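# Cap a marker with two arms, leave it on table

## Task

Get the cap pressed fully onto the marker, with the robot touching the marker or the cap at the moment the cap first seats completely (if it seats with neither being touched, it counts for nothing). At the end the capped marker must rest entirely on the table and stay capped with no robot support. Neither the marker nor the cap may ever enter the marked zones around the arms' bases, whether resting on the table or lifted above them. Finish by opening the grippers and moving the arms away.

## Robot and tools

Robot: two six-joint arms, left_arm and right_arm, each with a parallel gripper. Joint order for every row and every per-joint list is waist, shoulder, elbow, wrist pitch, wrist yaw, wrist roll. Stated joint ranges in rad: waist -2.618 to 3.054, shoulder 0.000 to 3.142, elbow 0.000 to 3.142, wrist pitch -1.571 to 1.571, wrist yaw -1.571 to 1.571, wrist roll -2.094 to 2.094. The true limit may sit up to 0.036 rad either side of these.

Frame: one scene frame, origin on the table top midway between the arms, +z up, +x out over the table, left_arm on the +y side. The arm names do not correspond to image sides. Gripper fingers point along the gripper's +z and close along its y axis; the reported end_effector_position (metres) is between the pads, about 1 cm short of the tips, and may be off, more so at long reach. Orientation is end_effector_quat_wxyz.

execute_actions(actions): a list of up to 15 actions. Each action is a list of up to 15 rows, one per 1/30 s control step; if fewer than 15 rows, the last row repeats to fill the action. A row is one flat list for both arms: 14 numbers in [-1, 1], namely left_arm's 6 joint values then its opening, then right_arm's 6 joint values then its opening. Joint values are offsets, not poses: they are measured from each joint's angle at the start of that action (for the first action, from the last reported angles), and scaled so 1.0 equals 1.202 rad waist, 1.258 shoulder, 1.238 elbow, 2.073 wrist pitch, 2.022 wrist yaw and wrist roll. Opening is absolute: +1 fully open, -1 closed. Optionally append 12 numbers in 0..1 as per-joint stiffness scales (left 6, right 6); they persist until changed. An empty actions list just returns the current state and images. If an action would push any joint more than 0.036 rad outward beyond its range, that action is refused for both arms; if the first action fails this, or any action is malformed, the whole call does nothing. "joint sent to its limit" means a joint was clipped at its real end.

move(target, speed, blocking): target is one 14-number row as above, but its joint offsets are counted from the Joint positions in the latest result that showed them. All joints travel in step so they finish together, which usually curves the gripper path; a path lasts between 0.5 and 10 s and is cut short at 10 s. speed is rad/s of the joint with the longest way to go, 0.01 to 2, default 0.5. Paths do not avoid obstacles or the other arm. Faster contact hits harder; a target set deeper past contact presses harder. blocking=false returns after 0.5 s while motion continues; until a result shows it ended, other actions and moves are refused, so use wait or stop. The extra "move:" line reports the ending (done, off_target, moving, held, fault), limits=held or none, and each arm's joint farthest from target.

wait(seconds): 0 to 10; arms keep their last command, a running move carries on. stop: brakes a running move (needs some room; fingers continue). zoom_image(camera, region): region [x0, y0, x1, y1] in pixels of that camera's last image, at most 504 by 504; cameras are cam_head_left, cam_head_right, cam_high, cam_low, cam_left_wrist, cam_right_wrist, all 504x504. finished_scene(scene): pass the current scene number; irreversible, and the task must already hold steadily.

Motion limits: per step each joint target may lead its measured angle by at most 0.202 (waist), 0.258 (shoulder), 0.238 (elbow), 0.573 (wrist pitch), 0.522 (wrist yaw, roll) rad, so big offsets need several actions. If targets would place a gripper over 70 mm from where it is measured, all that arm's targets are pulled back. "Joint targets" shows what joints are currently driven toward. "joint command not followed" means a clearance check altered or blocked some joint targets. HELD in step readings marks steps where an arm's row was held back. Arms can droop under zero offsets: in a reply's first call, command offsets back to the desired angles, then zeros, adding more if a joint still lags. Between replies the robot keeps the last command.

Results: per-arm gripper pose; Joint positions and Joint velocities (rad, rad/s, then finger gap in m, 0.094 m fully open); grip_measured on the command scale; joint torques (total drive output, offset and noisy, not a clean contact signal); step readings after actions.

Gripping: fingers go where grip_measured would read the commanded value. To hold, command roughly 0.03 below grip_measured; less for a lighter hold. Readings may be biased up to about 1 mm per gripper. Pad force tops out near 50 to 62 N; very thin parts get less, and first contact can spike.

Avoid: dropping or knocking the marker or cap off the table or into the base zones, slams and very hard pushes, the two arms colliding or pressing on each other, and sustained heavy holding that heats motors (MOTOR HOT from 75 °C, arm stop at 90 °C, arm goes limp at 100 °C; faults appear as FAULT lines). Loose objects may occasionally get nudged by outside disturbances. When done, open both grippers and lift clear so nothing rests on the robot.

Each tool is called after "Call:" as name(argument=value, ...) on one line, values as JSON.

## Session

Call:
execute_actions(actions=[])

Scene clock: 0.00 s.
left_arm: end_effector_position=(+0.5531, +0.5061, +0.1086) grip_measured=+1.000 end_effector_quat_wxyz=(+0.659, -0.434, +0.499, +0.357) | right_arm: end_effector_position=(+0.1412, +0.0645, +0.2671) grip_measured=+1.000 end_effector_quat_wxyz=(+0.702, -0.685, -0.116, +0.159)
Joint names: [waist, shoulder, elbow, wrist pitch, wrist yaw, wrist roll]
Joint positions: left_arm=[-0.003  2.534  1.383  1.386 -1.008 -0.019  0.094] | right_arm=[ 0.849  1.522  0.736  0.919 -1.296 -1.388  0.094]
Joint velocities: left_arm=[-0.007  0.017  0.002  0.066  0.007 -0.037  0.   ] | right_arm=[ 0.002  0.022  0.002 -0.007 -0.066 -0.037  0.   ]
Joint torques (N m, as the arm reports them, + toward a larger angle): no reading
Motor temperatures (°C, as the motors report them): left_arm=[23 21 23 24 24 21] | right_arm=[23 21 25 21 20 23]
Joint targets: left_arm=[-0.003 2.536 1.384 1.371 -1.005 -0.018] | right_arm=[0.849 1.513 0.748 0.916 -1.293 -1.379]
Joint stiffness scale: left_arm=[1. 1. 1. 1. 1. 1.] | right_arm=[1. 1. 1. 1. 1. 1.]

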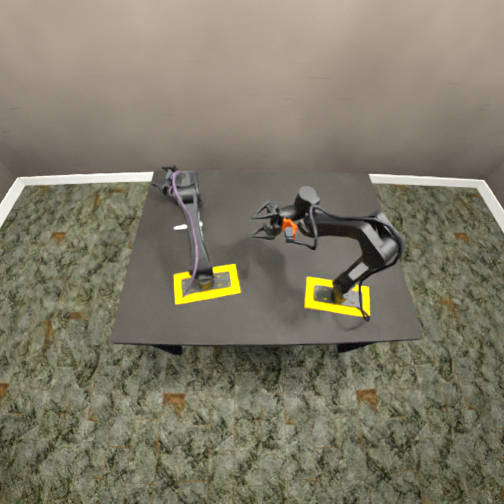

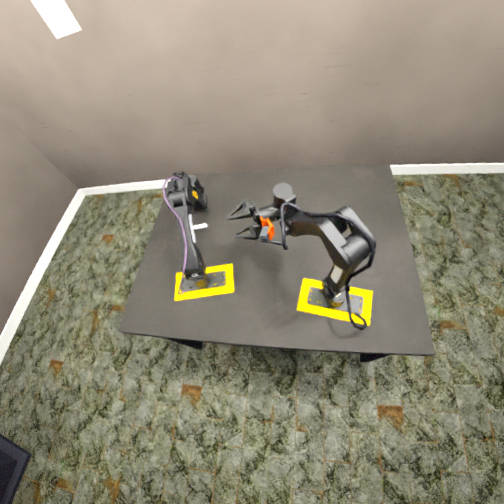

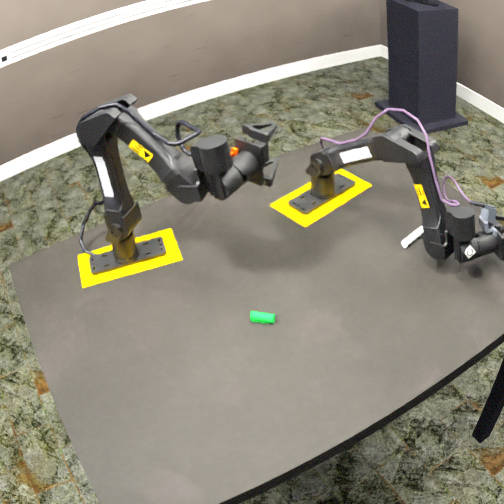

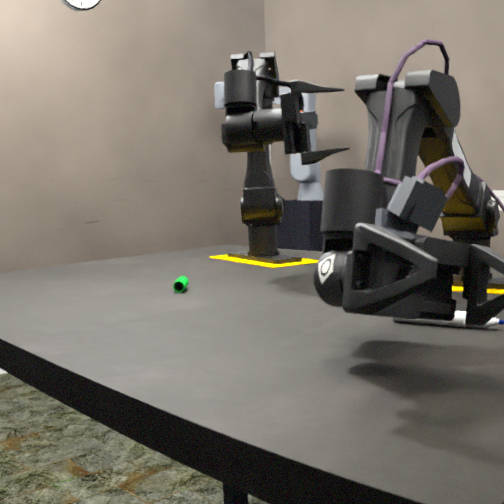

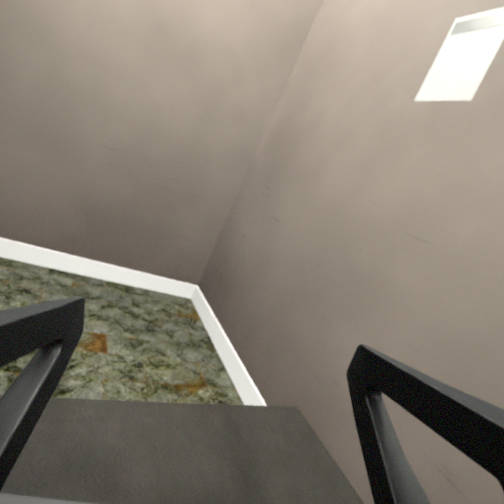

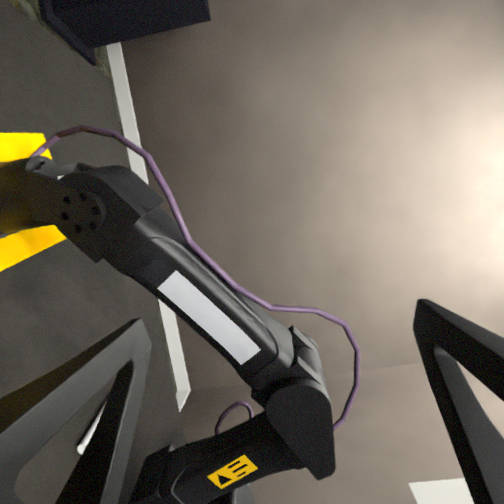

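Call:
move(target=[0,-0.822,0.014,-1,0.4985,0.009,1,-0.706,-0.017,0.536,-1,0.641,0.686,1], speed=1.2)

Scene clock: 22.57 s.
left_arm: end_effector_position=(+0.4616, +0.3365, +0.2363) grip_measured=+1.000 end_effector_quat_wxyz=(+0.383, -0.094, +0.918, +0.040) | right_arm: end_effector_position=(+0.2980, -0.3357, +0.1637) grip_measured=+1.000 end_effector_quat_wxyz=(+0.132, +0.081, +0.988, -0.008)
Joint names: [waist, shoulder, elbow, wrist pitch, wrist yaw, wrist roll]
Joint positions: left_arm=[-0.003  1.507  1.383 -0.657 -0.01  -0.008  0.094] | right_arm=[ 0.009  1.522  1.366 -1.149 -0.009 -0.012  0.094]
Joint velocities: left_arm=[ 0.002  0.002  0.007 -0.007 -0.037 -0.022  0.   ] | right_arm=[ 0.007 -0.012 -0.007  0.007 -0.051 -0.007  0.   ]
Joint torques (N m, as the arm reports them, + toward a larger angle): left_arm=[-0.06 -8.86  8.05  1.47  0.07  0.13] | right_arm=[-0.65 -8.48  9.39  0.78  0.08  0.1 ]
Motor temperatures (°C, as the motors report them): left_arm=[23 27 24 27 24 21] | right_arm=[23 23 26 24 20 23]
Joint targets: left_arm=[-0.003 1.499 1.400 -0.687 0.001 -0.001] | right_arm=[0.001 1.501 1.400 -1.154 0.000 -0.001]
Joint stiffness scale: left_arm=[1. 1. 1. 1. 1. 1.] | right_arm=[1. 1. 1. 1. 1. 1.]
move: off_target (left_arm, right_arm); limits=none; left_arm: farthest joint: the wrist pitch, 0.030 radians from its target (2.073 radians at the start); right_arm: farthest joint: the elbow, 0.034 radians from its target (0.663 radians at the start)

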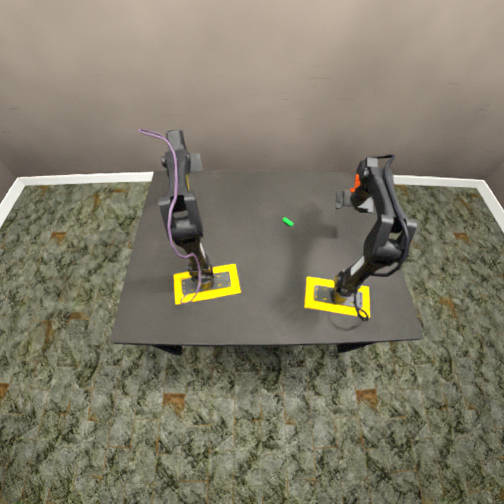

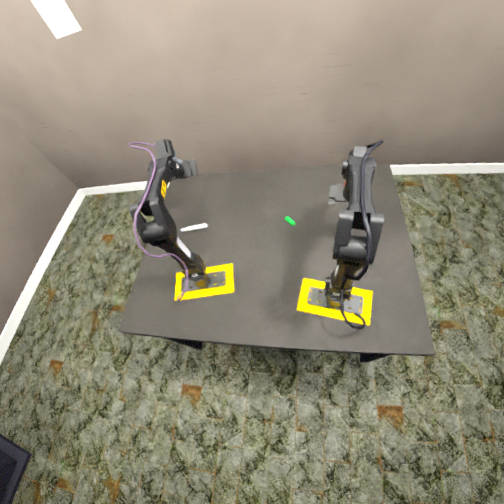

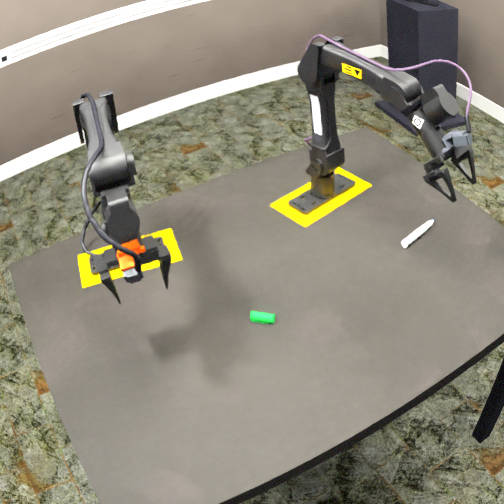

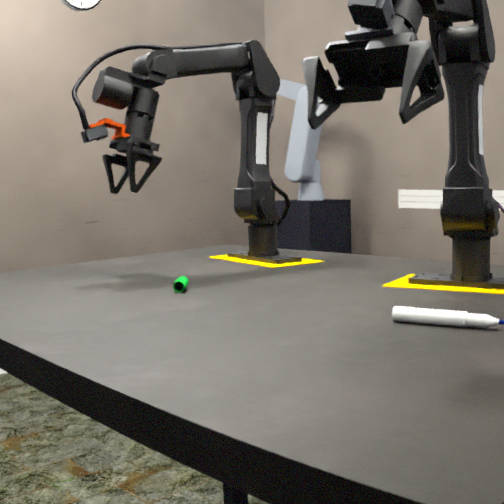

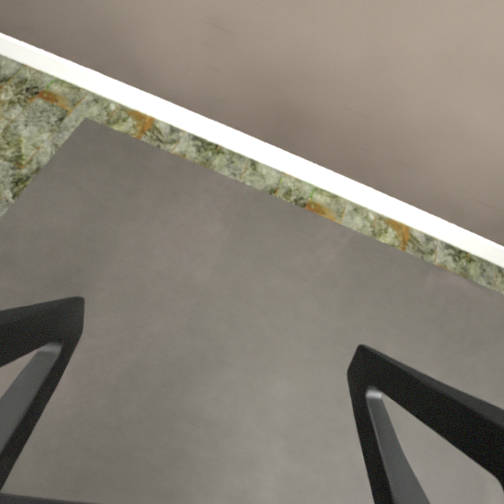

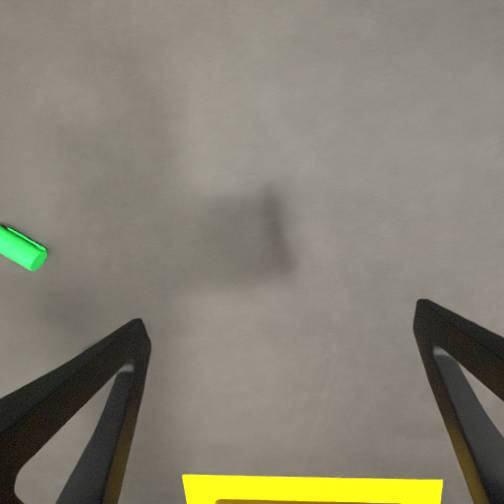

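Call:
zoom_image(camera="cam_high", region=[230,200,450,340])

Call:
zoom_image(camera="cam_head_right", region=[160,190,320,250])

Region (230, 200, 450, 340) of cam_high's 504x504 image, scaled by 2.291, with more detail than that image has; it fills the top 321 rows of this view, and the rest is white.

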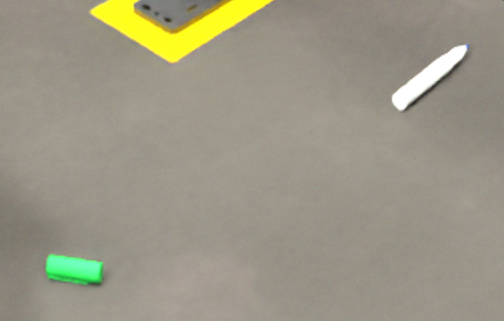

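Region (160, 190, 320, 250) of cam_head_right's 504x504 image, scaled by 3.150, with more detail than that image has; it fills the top 189 rows of this view, and the rest is white.

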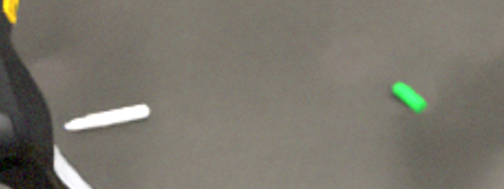

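Call:
move(target=[0.168,0.108,-0.07,-0.264,0.005,0.58,1,0.54,0.445,0.41,-0.092,0.004,0.006,1], speed=1.0)

Scene clock: 116.50 s.
left_arm: end_effector_position=(+0.3220, +0.3691, +0.1152) grip_measured=+1.000 end_effector_quat_wxyz=(+0.023, +0.376, +0.926, +0.029) | right_arm: end_effector_position=(+0.3348, -0.0970, +0.0986) grip_measured=+1.000 end_effector_quat_wxyz=(-0.004, -0.239, +0.971, +0.002)
Joint names: [waist, shoulder, elbow, wrist pitch, wrist yaw, wrist roll]
Joint positions: left_arm=[ 0.191  1.632  1.315 -1.181 -0.009  1.159  0.094] | right_arm=[ 0.659  2.086  1.841 -1.332 -0.006 -0.011  0.094]
Joint velocities: left_arm=[ 0.007  0.002  0.012 -0.022  0.037 -0.007  0.   ] | right_arm=[-0.002 -0.002 -0.007 -0.007  0.007 -0.022  0.   ]
Joint torques (N m, as the arm reports them, + toward a larger angle): left_arm=[ 0.78 -7.32  4.57  0.41  0.09  0.1 ] | right_arm=[ -0.18 -11.97   8.94   0.28   0.04   0.11]
Motor temperatures (°C, as the motors report them): left_arm=[23 25 27 29 24 21] | right_arm=[23 25 29 24 20 23]
Joint targets: left_arm=[0.199 1.643 1.296 -1.204 0.001 1.165] | right_arm=[0.657 2.082 1.874 -1.340 -0.001 -0.000]
Joint stiffness scale: left_arm=[1. 1. 1. 1. 1. 1.] | right_arm=[1. 1. 1. 1. 1. 1.]
move: off_target (left_arm, right_arm); limits=none; left_arm: farthest joint: the wrist pitch, 0.023 radians from its target (0.547 radians at the start); right_arm: farthest joint: the elbow, 0.033 radians from its target (0.508 radians at the start)

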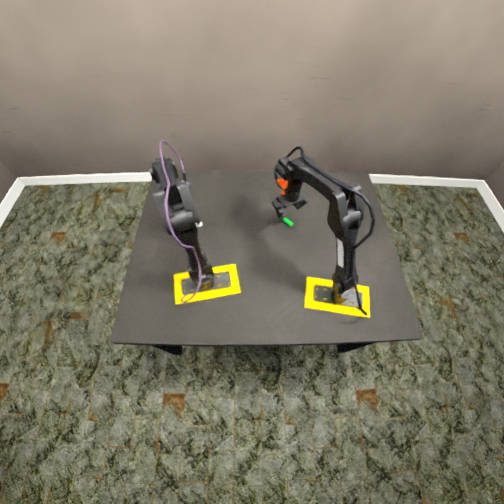

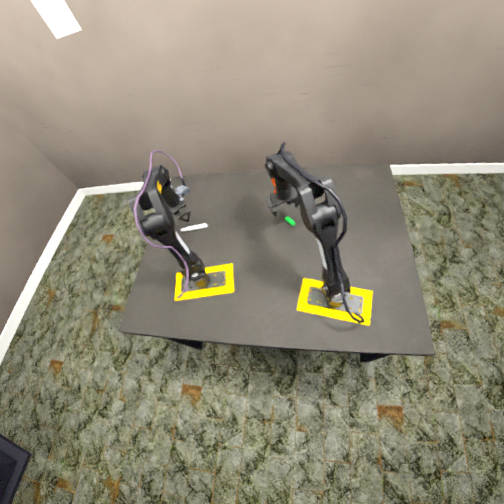

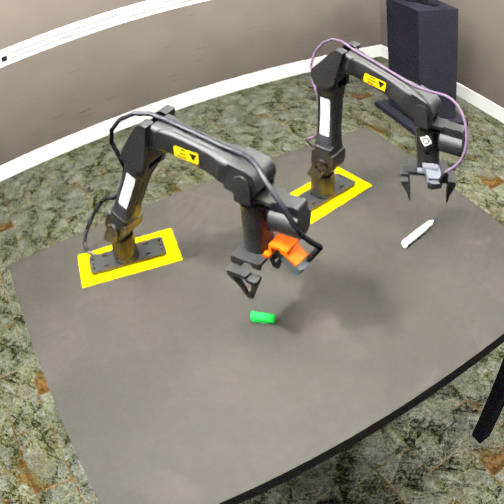

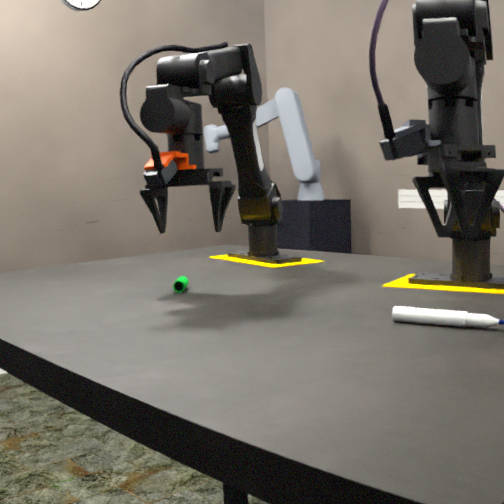

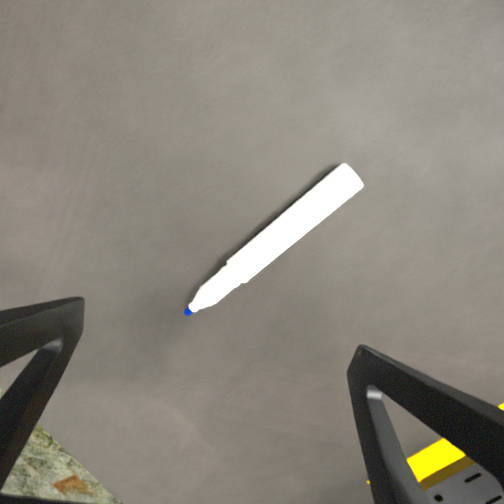

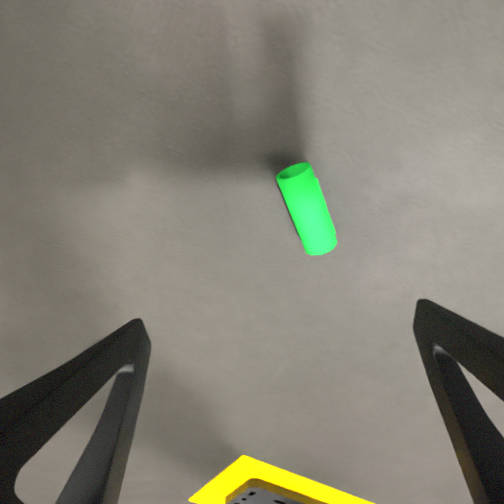

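Call:
move(target=[-0.21,0,-0.23,0.10,0.005,0.307,1,-0.05,0.17,0.145,0.025,0.003,-0.178,1], speed=0.6)

Scene clock: 150.37 s.
left_arm: end_effector_position=(+0.3118, +0.2927, +0.0493) grip_measured=+1.000 end_effector_quat_wxyz=(-0.002, +0.729, +0.685, +0.005) | right_arm: end_effector_position=(+0.3769, -0.1002, +0.0476) grip_measured=+1.000 end_effector_quat_wxyz=(-0.021, -0.381, +0.924, +0.002)
Joint names: [waist, shoulder, elbow, wrist pitch, wrist yaw, wrist roll]
Joint positions: left_arm=[-0.054  1.632  1.05  -0.984 -0.009  1.773  0.094] | right_arm=[ 0.609  2.302  1.985 -1.297 -0.005 -0.359  0.094]
Joint velocities: left_arm=[-0.002 -0.007 -0.007 -0.081  0.007 -0.066  0.   ] | right_arm=[-0.017 -0.017 -0.007  0.022 -0.007 -0.051  0.   ]
Joint torques (N m, as the arm reports them, + toward a larger angle): left_arm=[-0.52 -7.92  4.1   0.57  0.1   0.08] | right_arm=[ -0.83 -13.61   9.07   0.45   0.04  -0.08]
Motor temperatures (°C, as the motors report them): left_arm=[23 25 25 27 24 21] | right_arm=[23 28 29 23 20 23]
Joint targets: left_arm=[-0.061 1.632 1.030 -0.974 0.001 1.780] | right_arm=[0.599 2.300 2.021 -1.280 0.000 -0.371]
Joint stiffness scale: left_arm=[1. 1. 1. 1. 1. 1.] | right_arm=[1. 1. 1. 1. 1. 1.]
move: off_target (right_arm); limits=none; left_arm: farthest joint: the elbow, 0.020 radians from its target (0.285 radians at the start); right_arm: farthest joint: the elbow, 0.035 radians from its target (0.180 radians at the start)

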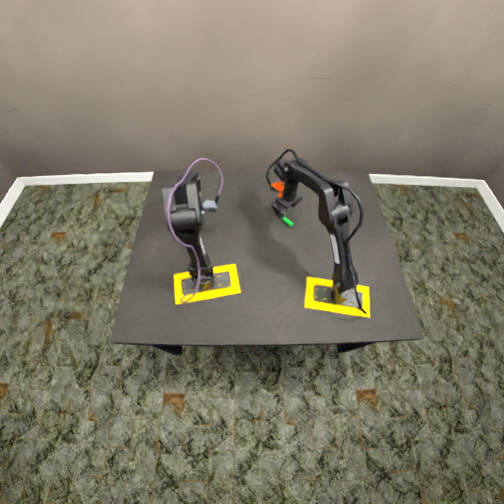

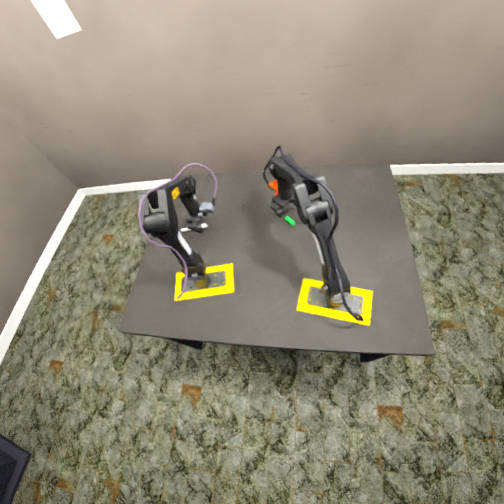

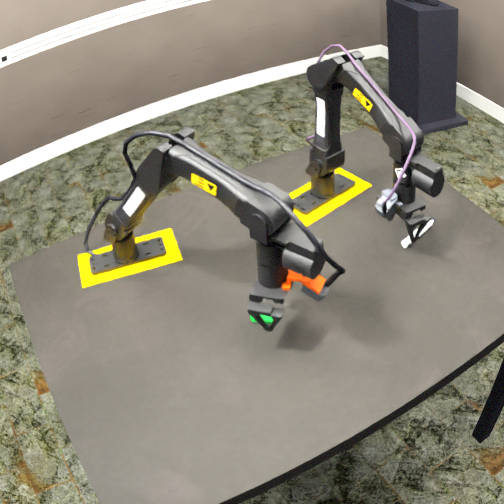

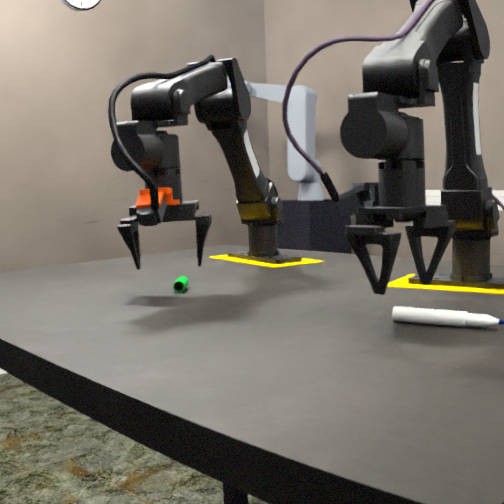

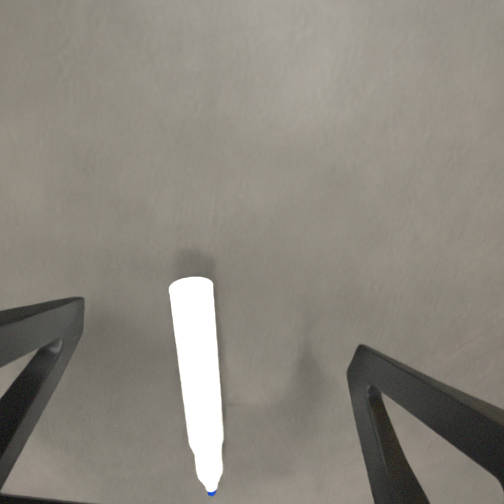

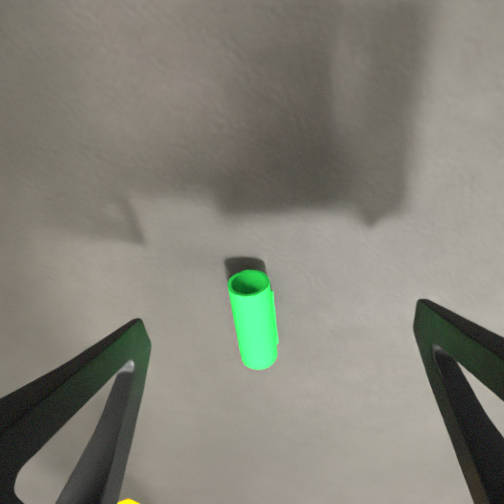

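Call:
move(target=[0.077,0.068,-0.029,0.053,0.004,0.008,1,0,-0.059,-0.14,0.089,0.002,-0.04,1], speed=0.3)

Scene clock: 189.90 s.
left_arm: end_effector_position=(+0.3206, +0.3187, +0.0266) grip_measured=+1.000 end_effector_quat_wxyz=(+0.001, +0.702, +0.712, +0.010) | right_arm: end_effector_position=(+0.3749, -0.1011, +0.0223) grip_measured=+1.000 end_effector_quat_wxyz=(-0.001, -0.413, +0.911, +0.003)
Joint names: [waist, shoulder, elbow, wrist pitch, wrist yaw, wrist roll]
Joint positions: left_arm=[ 0.031  1.705  1.034 -0.883 -0.009  1.783  0.094] | right_arm=[ 0.609  2.264  1.82  -1.129 -0.005 -0.429  0.094]
Joint velocities: left_arm=[-0.012 -0.012  0.012 -0.037 -0.037 -0.022  0.   ] | right_arm=[ 0.007  0.007 -0.022 -0.007  0.051 -0.007  0.   ]
Joint torques (N m, as the arm reports them, + toward a larger angle): left_arm=[ 0.7  -7.35  3.92  0.61  0.07  0.09] | right_arm=[  0.   -16.67   5.92   0.52   0.03  -0.09]
Motor temperatures (°C, as the motors report them): left_arm=[23 25 25 26 24 21] | right_arm=[23 31 30 23 20 23]
Joint targets: left_arm=[0.038 1.717 1.014 -0.874 -0.001 1.789] | right_arm=[0.609 2.228 1.812 -1.112 -0.001 -0.440]
Joint stiffness scale: left_arm=[1. 1. 1. 1. 1. 1.] | right_arm=[1. 1. 1. 1. 1. 1.]
move: off_target (right_arm); limits=none; left_arm: farthest joint: the elbow, 0.020 radians from its target (0.036 radians at the start); right_arm: farthest joint: the shoulder, 0.036 radians from its target (0.074 radians at the start)

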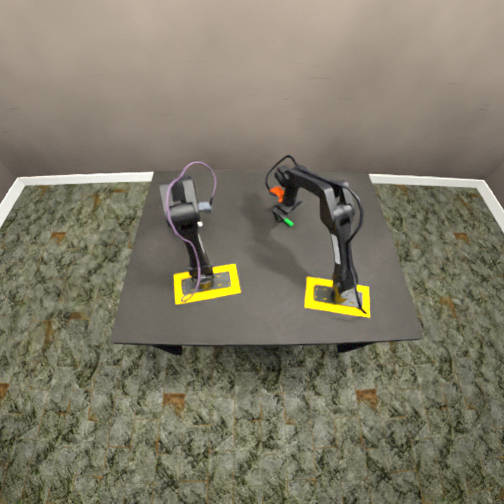

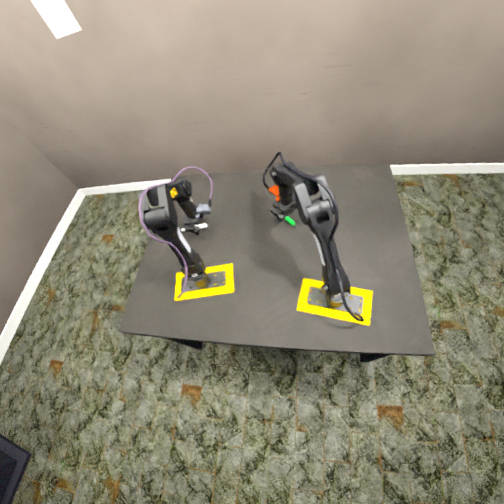

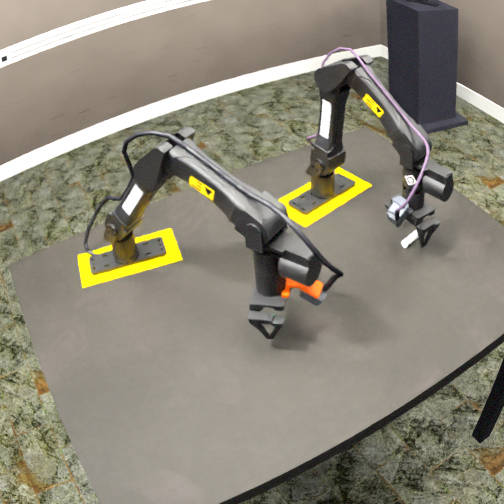

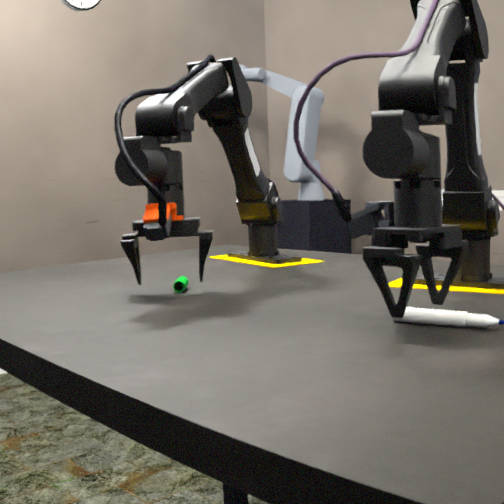

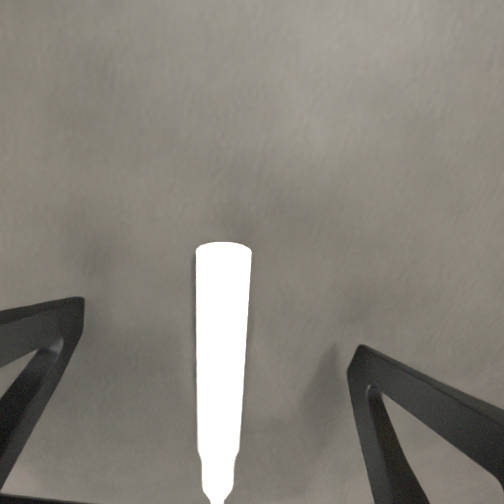

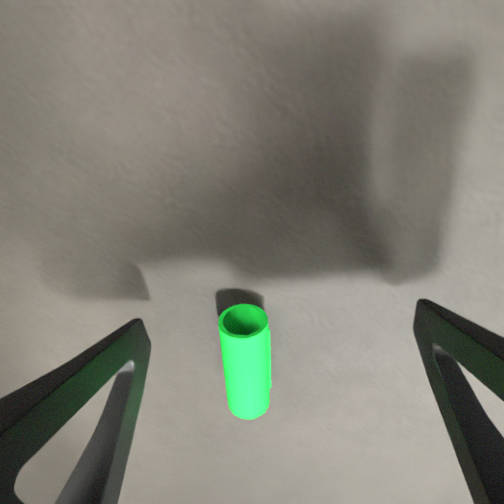

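Call:
move(target=[0.006,0.025,-0.04,0.021,0.004,0.003,1,0.013,-0.136,-0.213,0.067,0.002,0.002,1], speed=0.2)

Scene clock: 210.63 s.
left_arm: end_effector_position=(+0.3179, +0.3181, +0.0161) grip_measured=+1.000 end_effector_quat_wxyz=(-0.002, +0.702, +0.712, +0.006) | right_arm: end_effector_position=(+0.3415, -0.1162, +0.0139) grip_measured=+1.000 end_effector_quat_wxyz=(-0.001, -0.413, +0.911, +0.002)
Joint names: [waist, shoulder, elbow, wrist pitch, wrist yaw, wrist roll]
Joint positions: left_arm=[ 0.031  1.722  1.008 -0.849 -0.009  1.783  0.094] | right_arm=[ 0.609  2.128  1.563 -1.007 -0.004 -0.429  0.094]
Joint velocities: left_arm=[-0.007 -0.012 -0.017 -0.051 -0.007 -0.051  0.   ] | right_arm=[-0.002 -0.012 -0.017 -0.022 -0.007  0.007  0.   ]
Joint torques (N m, as the arm reports them, + toward a larger angle): left_arm=[ 0.67 -7.17  3.65  0.57  0.07  0.09] | right_arm=[  1.29 -15.25   5.83   0.53   0.03   0.06]
Motor temperatures (°C, as the motors report them): left_arm=[23 25 25 26 24 21] | right_arm=[23 34 28 23 20 23]
Joint targets: left_arm=[0.038 1.736 0.985 -0.840 -0.001 1.789] | right_arm=[0.624 2.092 1.556 -0.990 -0.001 -0.425]
Joint stiffness scale: left_arm=[1. 1. 1. 1. 1. 1.] | right_arm=[1. 1. 1. 1. 1. 1.]
move: off_target (left_arm, right_arm); limits=none; left_arm: farthest joint: the elbow, 0.023 radians from its target (0.050 radians at the start); right_arm: farthest joint: the shoulder, 0.035 radians from its target (0.171 radians at the start)

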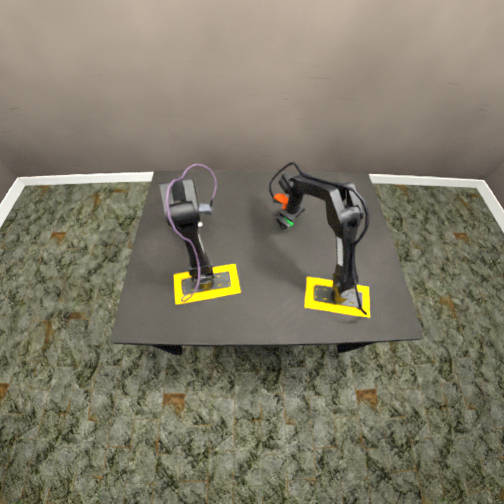

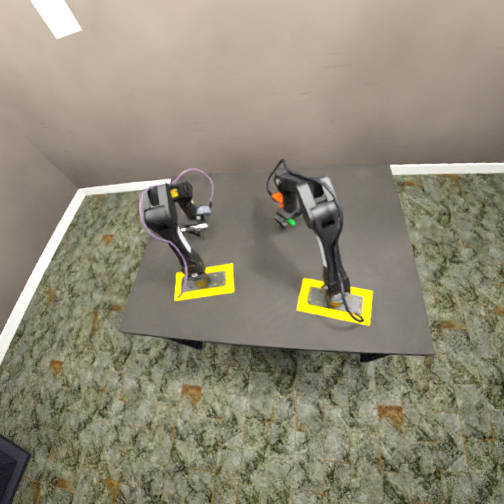

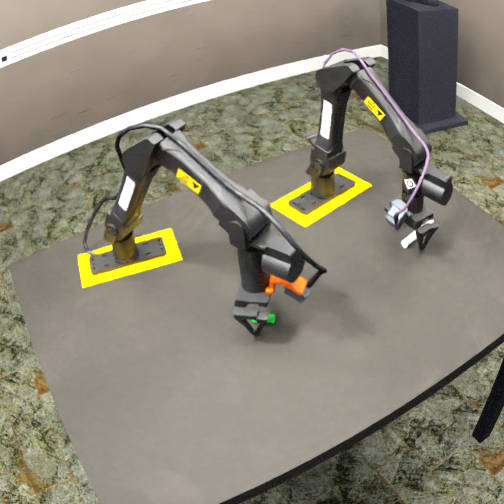

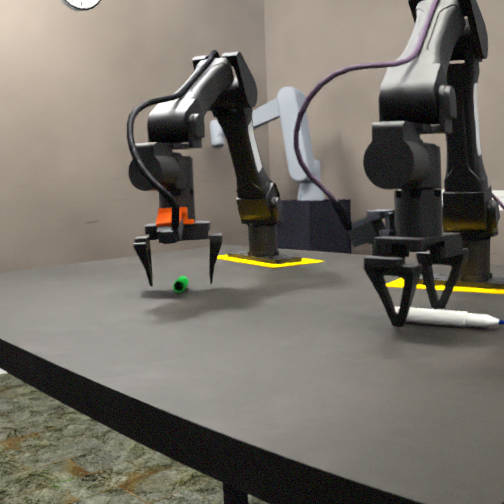

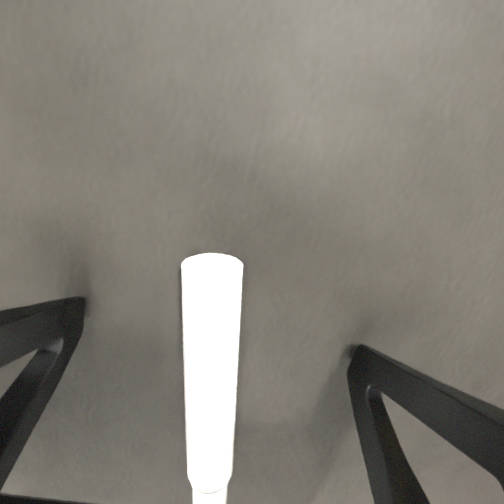

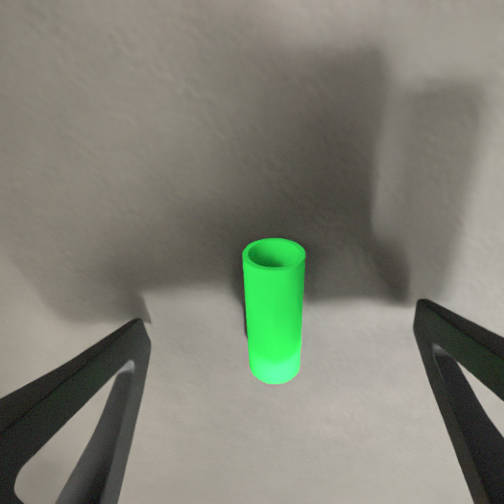

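Call:
execute_actions(actions=[[[0.006,0.011,-0.019,0.004,0.004,0.003,1,0.012,-0.029,-0.02,0.014,0.002,0.002,1]],[[0,0,0,0,0,0,0,0,0,0,0,0,0,0]],[[0,0,0,0,0,0,-0.4,0,0,0,0,0,0,-0.4]],[[0,0,0,0,0,0,-0.65,0,0,0,0,0,0,-0.65]],[[0,0,0,0,0,0,-0.65,0,0,0,0,0,0,-0.65]]])

Scene clock: 220.80 s.
left_arm: end_effector_position=(+0.3179, +0.3181, +0.0161) grip_measured=-0.639 end_effector_quat_wxyz=(-0.002, +0.703, +0.712, +0.006) | right_arm: end_effector_position=(+0.3385, -0.1176, +0.0101) grip_measured=-0.627 end_effector_quat_wxyz=(-0.003, -0.413, +0.911, +0.002)
Joint names: [waist, shoulder, elbow, wrist pitch, wrist yaw, wrist roll]
Joint positions: left_arm=[ 0.031  1.722  1.008 -0.849 -0.009  1.784  0.017] | right_arm=[ 0.609  2.125  1.544 -0.996 -0.004 -0.429  0.018]
Joint velocities: left_arm=[-0.007 -0.007 -0.012 -0.022  0.051 -0.037 -0.   ] | right_arm=[ 0.002  0.012 -0.002  0.007  0.022  0.066 -0.001]
Joint torques (N m, as the arm reports them, + toward a larger angle): left_arm=[ 0.05 -8.57  5.33  0.49  0.01  0.04] | right_arm=[ -0.01 -11.69   6.35   0.35   0.     0.02]
Motor temperatures (°C, as the motors report them): left_arm=[23 25 25 26 24 21] | right_arm=[23 33 28 23 20 23]
Joint targets: left_arm=[0.031 1.722 1.008 -0.849 -0.009 1.784] | right_arm=[0.609 2.125 1.544 -0.996 -0.004 -0.429]
Joint stiffness scale: left_arm=[1. 1. 1. 1. 1. 1.] | right_arm=[1. 1. 1. 1. 1. 1.]
Step readings (joint positions; steps 1 to 15: 1st action; 16 to 30: 2nd action; 31 to 45: 3rd action; 46 to 60: 4th action; 61 to 75: 5th action):
0: left_arm=[0.031 1.722 1.008 -0.849 -0.009 1.783] | right_arm=[0.609 2.128 1.563 -1.007 -0.004 -0.429]
1: left_arm=[0.031 1.722 1.008 -0.849 -0.009 1.783] | right_arm=[0.609 2.127 1.561 -1.004 -0.004 -0.429]
2: left_arm=[0.031 1.722 1.008 -0.849 -0.009 1.784] | right_arm=[0.609 2.126 1.556 -1.000 -0.004 -0.429]
4: left_arm=[0.031 1.722 1.008 -0.849 -0.009 1.784] | right_arm=[0.609 2.125 1.549 -0.999 -0.004 -0.429]
8: left_arm=[0.031 1.722 1.008 -0.849 -0.009 1.784] | right_arm=[0.609 2.125 1.544 -0.998 -0.004 -0.429]
15: left_arm=[0.031 1.722 1.008 -0.849 -0.009 1.784] | right_arm=[0.609 2.125 1.544 -0.996 -0.004 -0.429]
16: left_arm=[0.031 1.722 1.008 -0.849 -0.009 1.784] | right_arm=[0.609 2.125 1.544 -0.996 -0.004 -0.429]
17: left_arm=[0.031 1.722 1.008 -0.849 -0.009 1.784] | right_arm=[0.609 2.125 1.544 -0.996 -0.004 -0.429]
19: left_arm=[0.031 1.722 1.008 -0.849 -0.009 1.784] | right_arm=[0.609 2.125 1.544 -0.996 -0.004 -0.429]
23: left_arm=[0.031 1.722 1.008 -0.849 -0.009 1.784] | right_arm=[0.609 2.125 1.544 -0.996 -0.004 -0.429]
30: left_arm=[0.031 1.722 1.008 -0.849 -0.009 1.784] | right_arm=[0.609 2.125 1.544 -0.996 -0.004 -0.429]
31: left_arm=[0.031 1.722 1.008 -0.849 -0.009 1.784] | right_arm=[0.609 2.125 1.544 -0.996 -0.004 -0.429]
32: left_arm=[0.031 1.722 1.008 -0.849 -0.009 1.784] | right_arm=[0.609 2.125 1.544 -0.996 -0.004 -0.429]
34: left_arm=[0.031 1.722 1.008 -0.849 -0.009 1.784] | right_arm=[0.609 2.125 1.544 -0.996 -0.004 -0.429]
38: left_arm=[0.031 1.722 1.008 -0.849 -0.009 1.784] | right_arm=[0.609 2.125 1.544 -0.996 -0.004 -0.429]
45: left_arm=[0.031 1.722 1.008 -0.849 -0.009 1.784] | right_arm=[0.609 2.125 1.544 -0.996 -0.004 -0.429]
46: left_arm=[0.031 1.722 1.008 -0.849 -0.009 1.784] | right_arm=[0.609 2.125 1.544 -0.996 -0.004 -0.429]
47: left_arm=[0.031 1.722 1.008 -0.849 -0.009 1.784] | right_arm=[0.609 2.125 1.544 -0.996 -0.004 -0.429]
49: left_arm=[0.031 1.722 1.008 -0.849 -0.009 1.784] | right_arm=[0.609 2.125 1.544 -0.996 -0.004 -0.429]
53: left_arm=[0.031 1.722 1.008 -0.849 -0.009 1.784] | right_arm=[0.609 2.125 1.544 -0.996 -0.004 -0.429]
60: left_arm=[0.031 1.722 1.008 -0.849 -0.009 1.784] | right_arm=[0.609 2.125 1.544 -0.996 -0.004 -0.429]
61: left_arm=[0.031 1.722 1.008 -0.849 -0.009 1.784] | right_arm=[0.609 2.125 1.544 -0.996 -0.004 -0.429]
62: left_arm=[0.031 1.722 1.008 -0.849 -0.009 1.784] | right_arm=[0.609 2.125 1.544 -0.996 -0.004 -0.429]
64: left_arm=[0.031 1.722 1.008 -0.849 -0.009 1.784] | right_arm=[0.609 2.125 1.544 -0.996 -0.004 -0.429]
68: left_arm=[0.031 1.722 1.008 -0.849 -0.009 1.784] | right_arm=[0.609 2.125 1.544 -0.996 -0.004 -0.429]
75: Joint positions above

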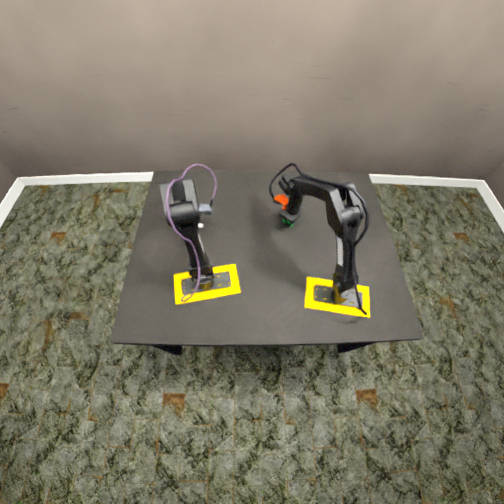

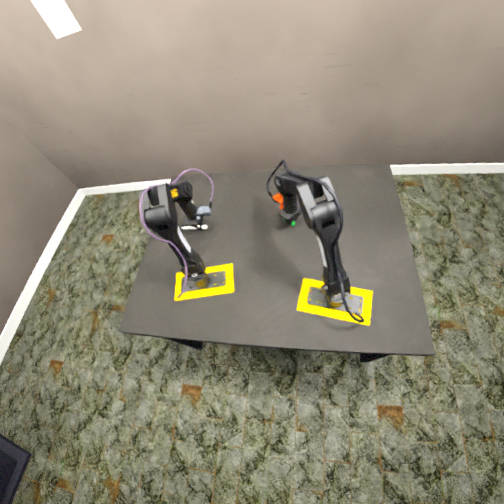

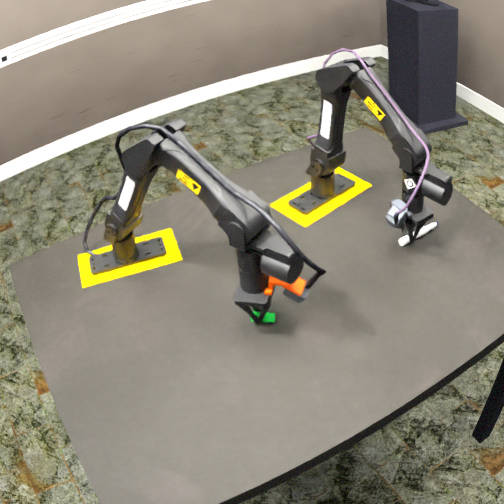

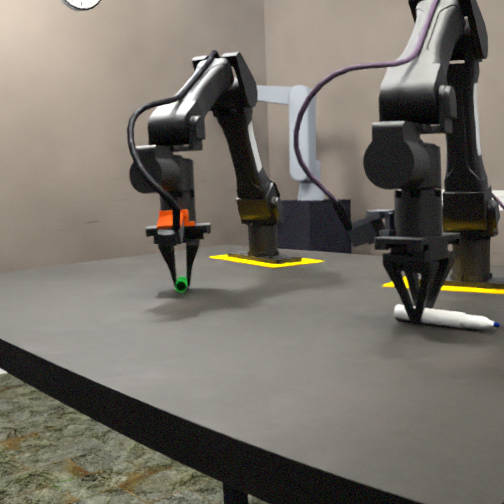

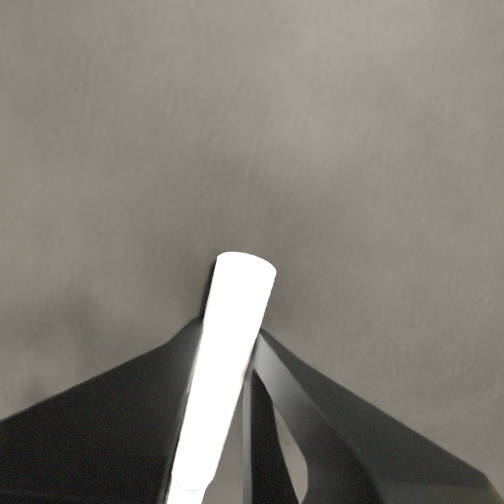

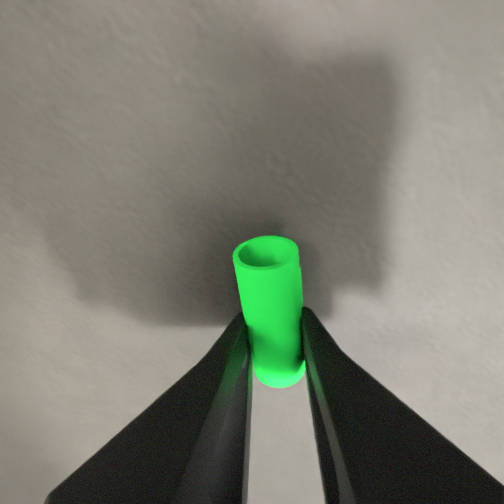

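Call:
move(target=[0,-0.03,0.16,-0.07,0,0,-0.68,0,-0.03,0.16,-0.07,0,0,-0.67], speed=0.4)

Scene clock: 242.20 s.
left_arm: end_effector_position=(+0.3499, +0.3254, +0.0660) grip_measured=-0.656 end_effector_quat_wxyz=(+0.021, +0.702, +0.711, +0.042) | right_arm: end_effector_position=(+0.3559, -0.1097, +0.0537) grip_measured=-0.627 end_effector_quat_wxyz=(+0.016, -0.413, +0.911, +0.002)
Joint names: [waist, shoulder, elbow, wrist pitch, wrist yaw, wrist roll]
Joint positions: left_arm=[ 0.031  1.695  1.185 -0.968 -0.009  1.784  0.016] | right_arm=[ 0.609  2.119  1.712 -1.133 -0.004 -0.429  0.018]
Joint velocities: left_arm=[-0.002 -0.002  0.002 -0.037 -0.022  0.022  0.001] | right_arm=[-0.012  0.012  0.002 -0.051  0.066  0.007  0.001]
Joint torques (N m, as the arm reports them, + toward a larger angle): left_arm=[ 0.04 -9.97  7.23  0.43 -0.02  0.02] | right_arm=[  0.   -15.1    8.73   0.37  -0.01   0.02]
Motor temperatures (°C, as the motors report them): left_arm=[23 25 26 26 24 21] | right_arm=[23 32 28 23 20 23]
Joint targets: left_arm=[0.031 1.684 1.206 -0.994 -0.009 1.784] | right_arm=[0.609 2.087 1.742 -1.141 -0.004 -0.429]
Joint stiffness scale: left_arm=[1. 1. 1. 1. 1. 1.] | right_arm=[1. 1. 1. 1. 1. 1.]
move: off_target (left_arm, right_arm); limits=none; left_arm: farthest joint: the wrist pitch, 0.026 radians from its target (0.145 radians at the start); right_arm: farthest joint: the shoulder, 0.032 radians from its target (0.038 radians at the start)

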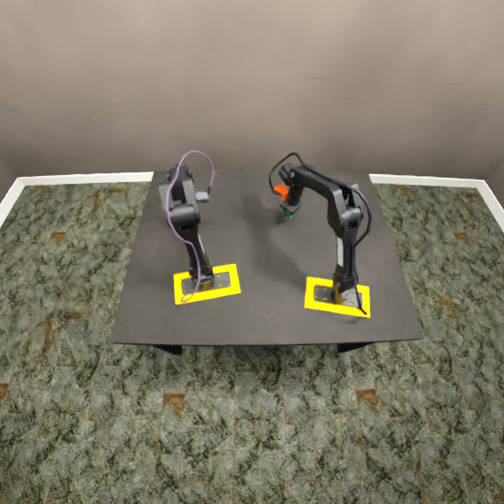

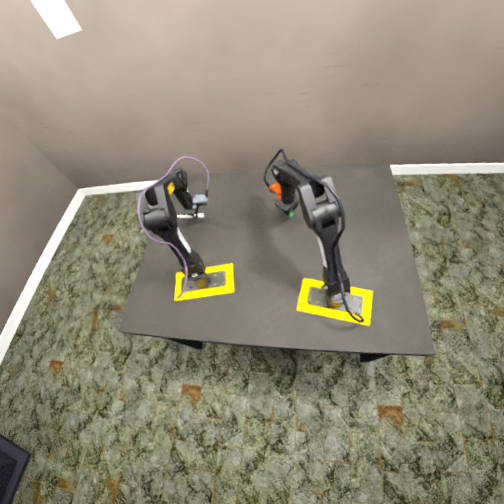

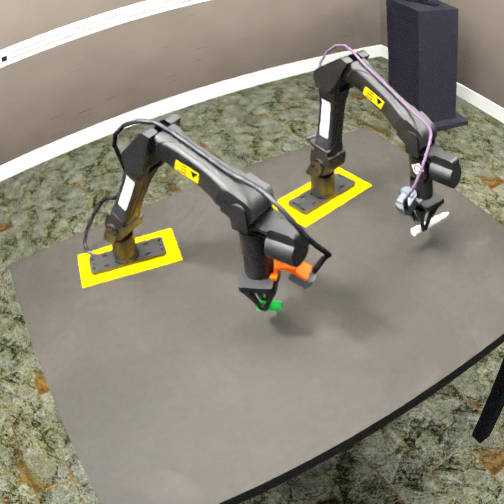

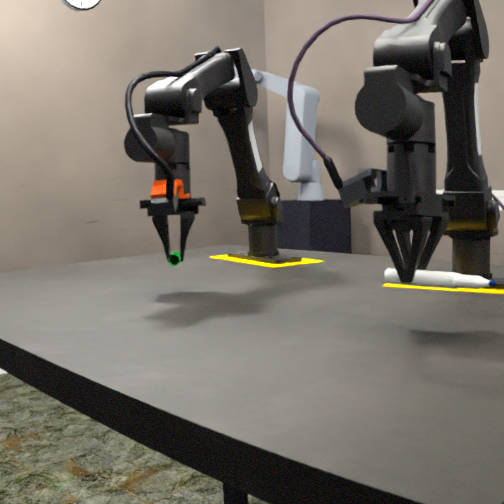

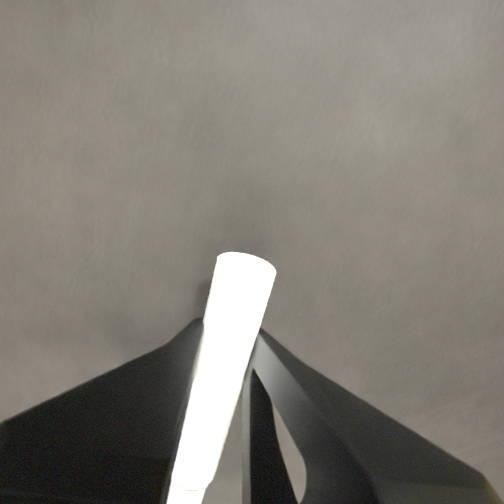

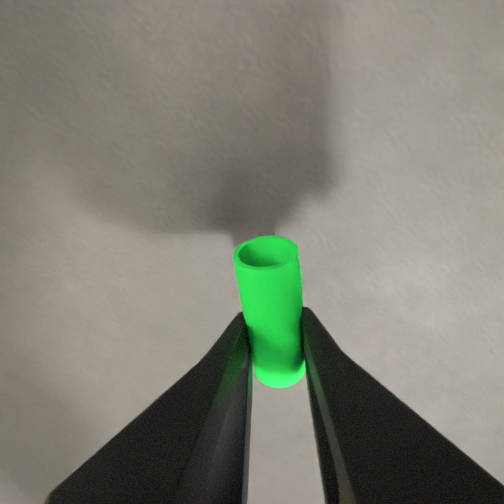

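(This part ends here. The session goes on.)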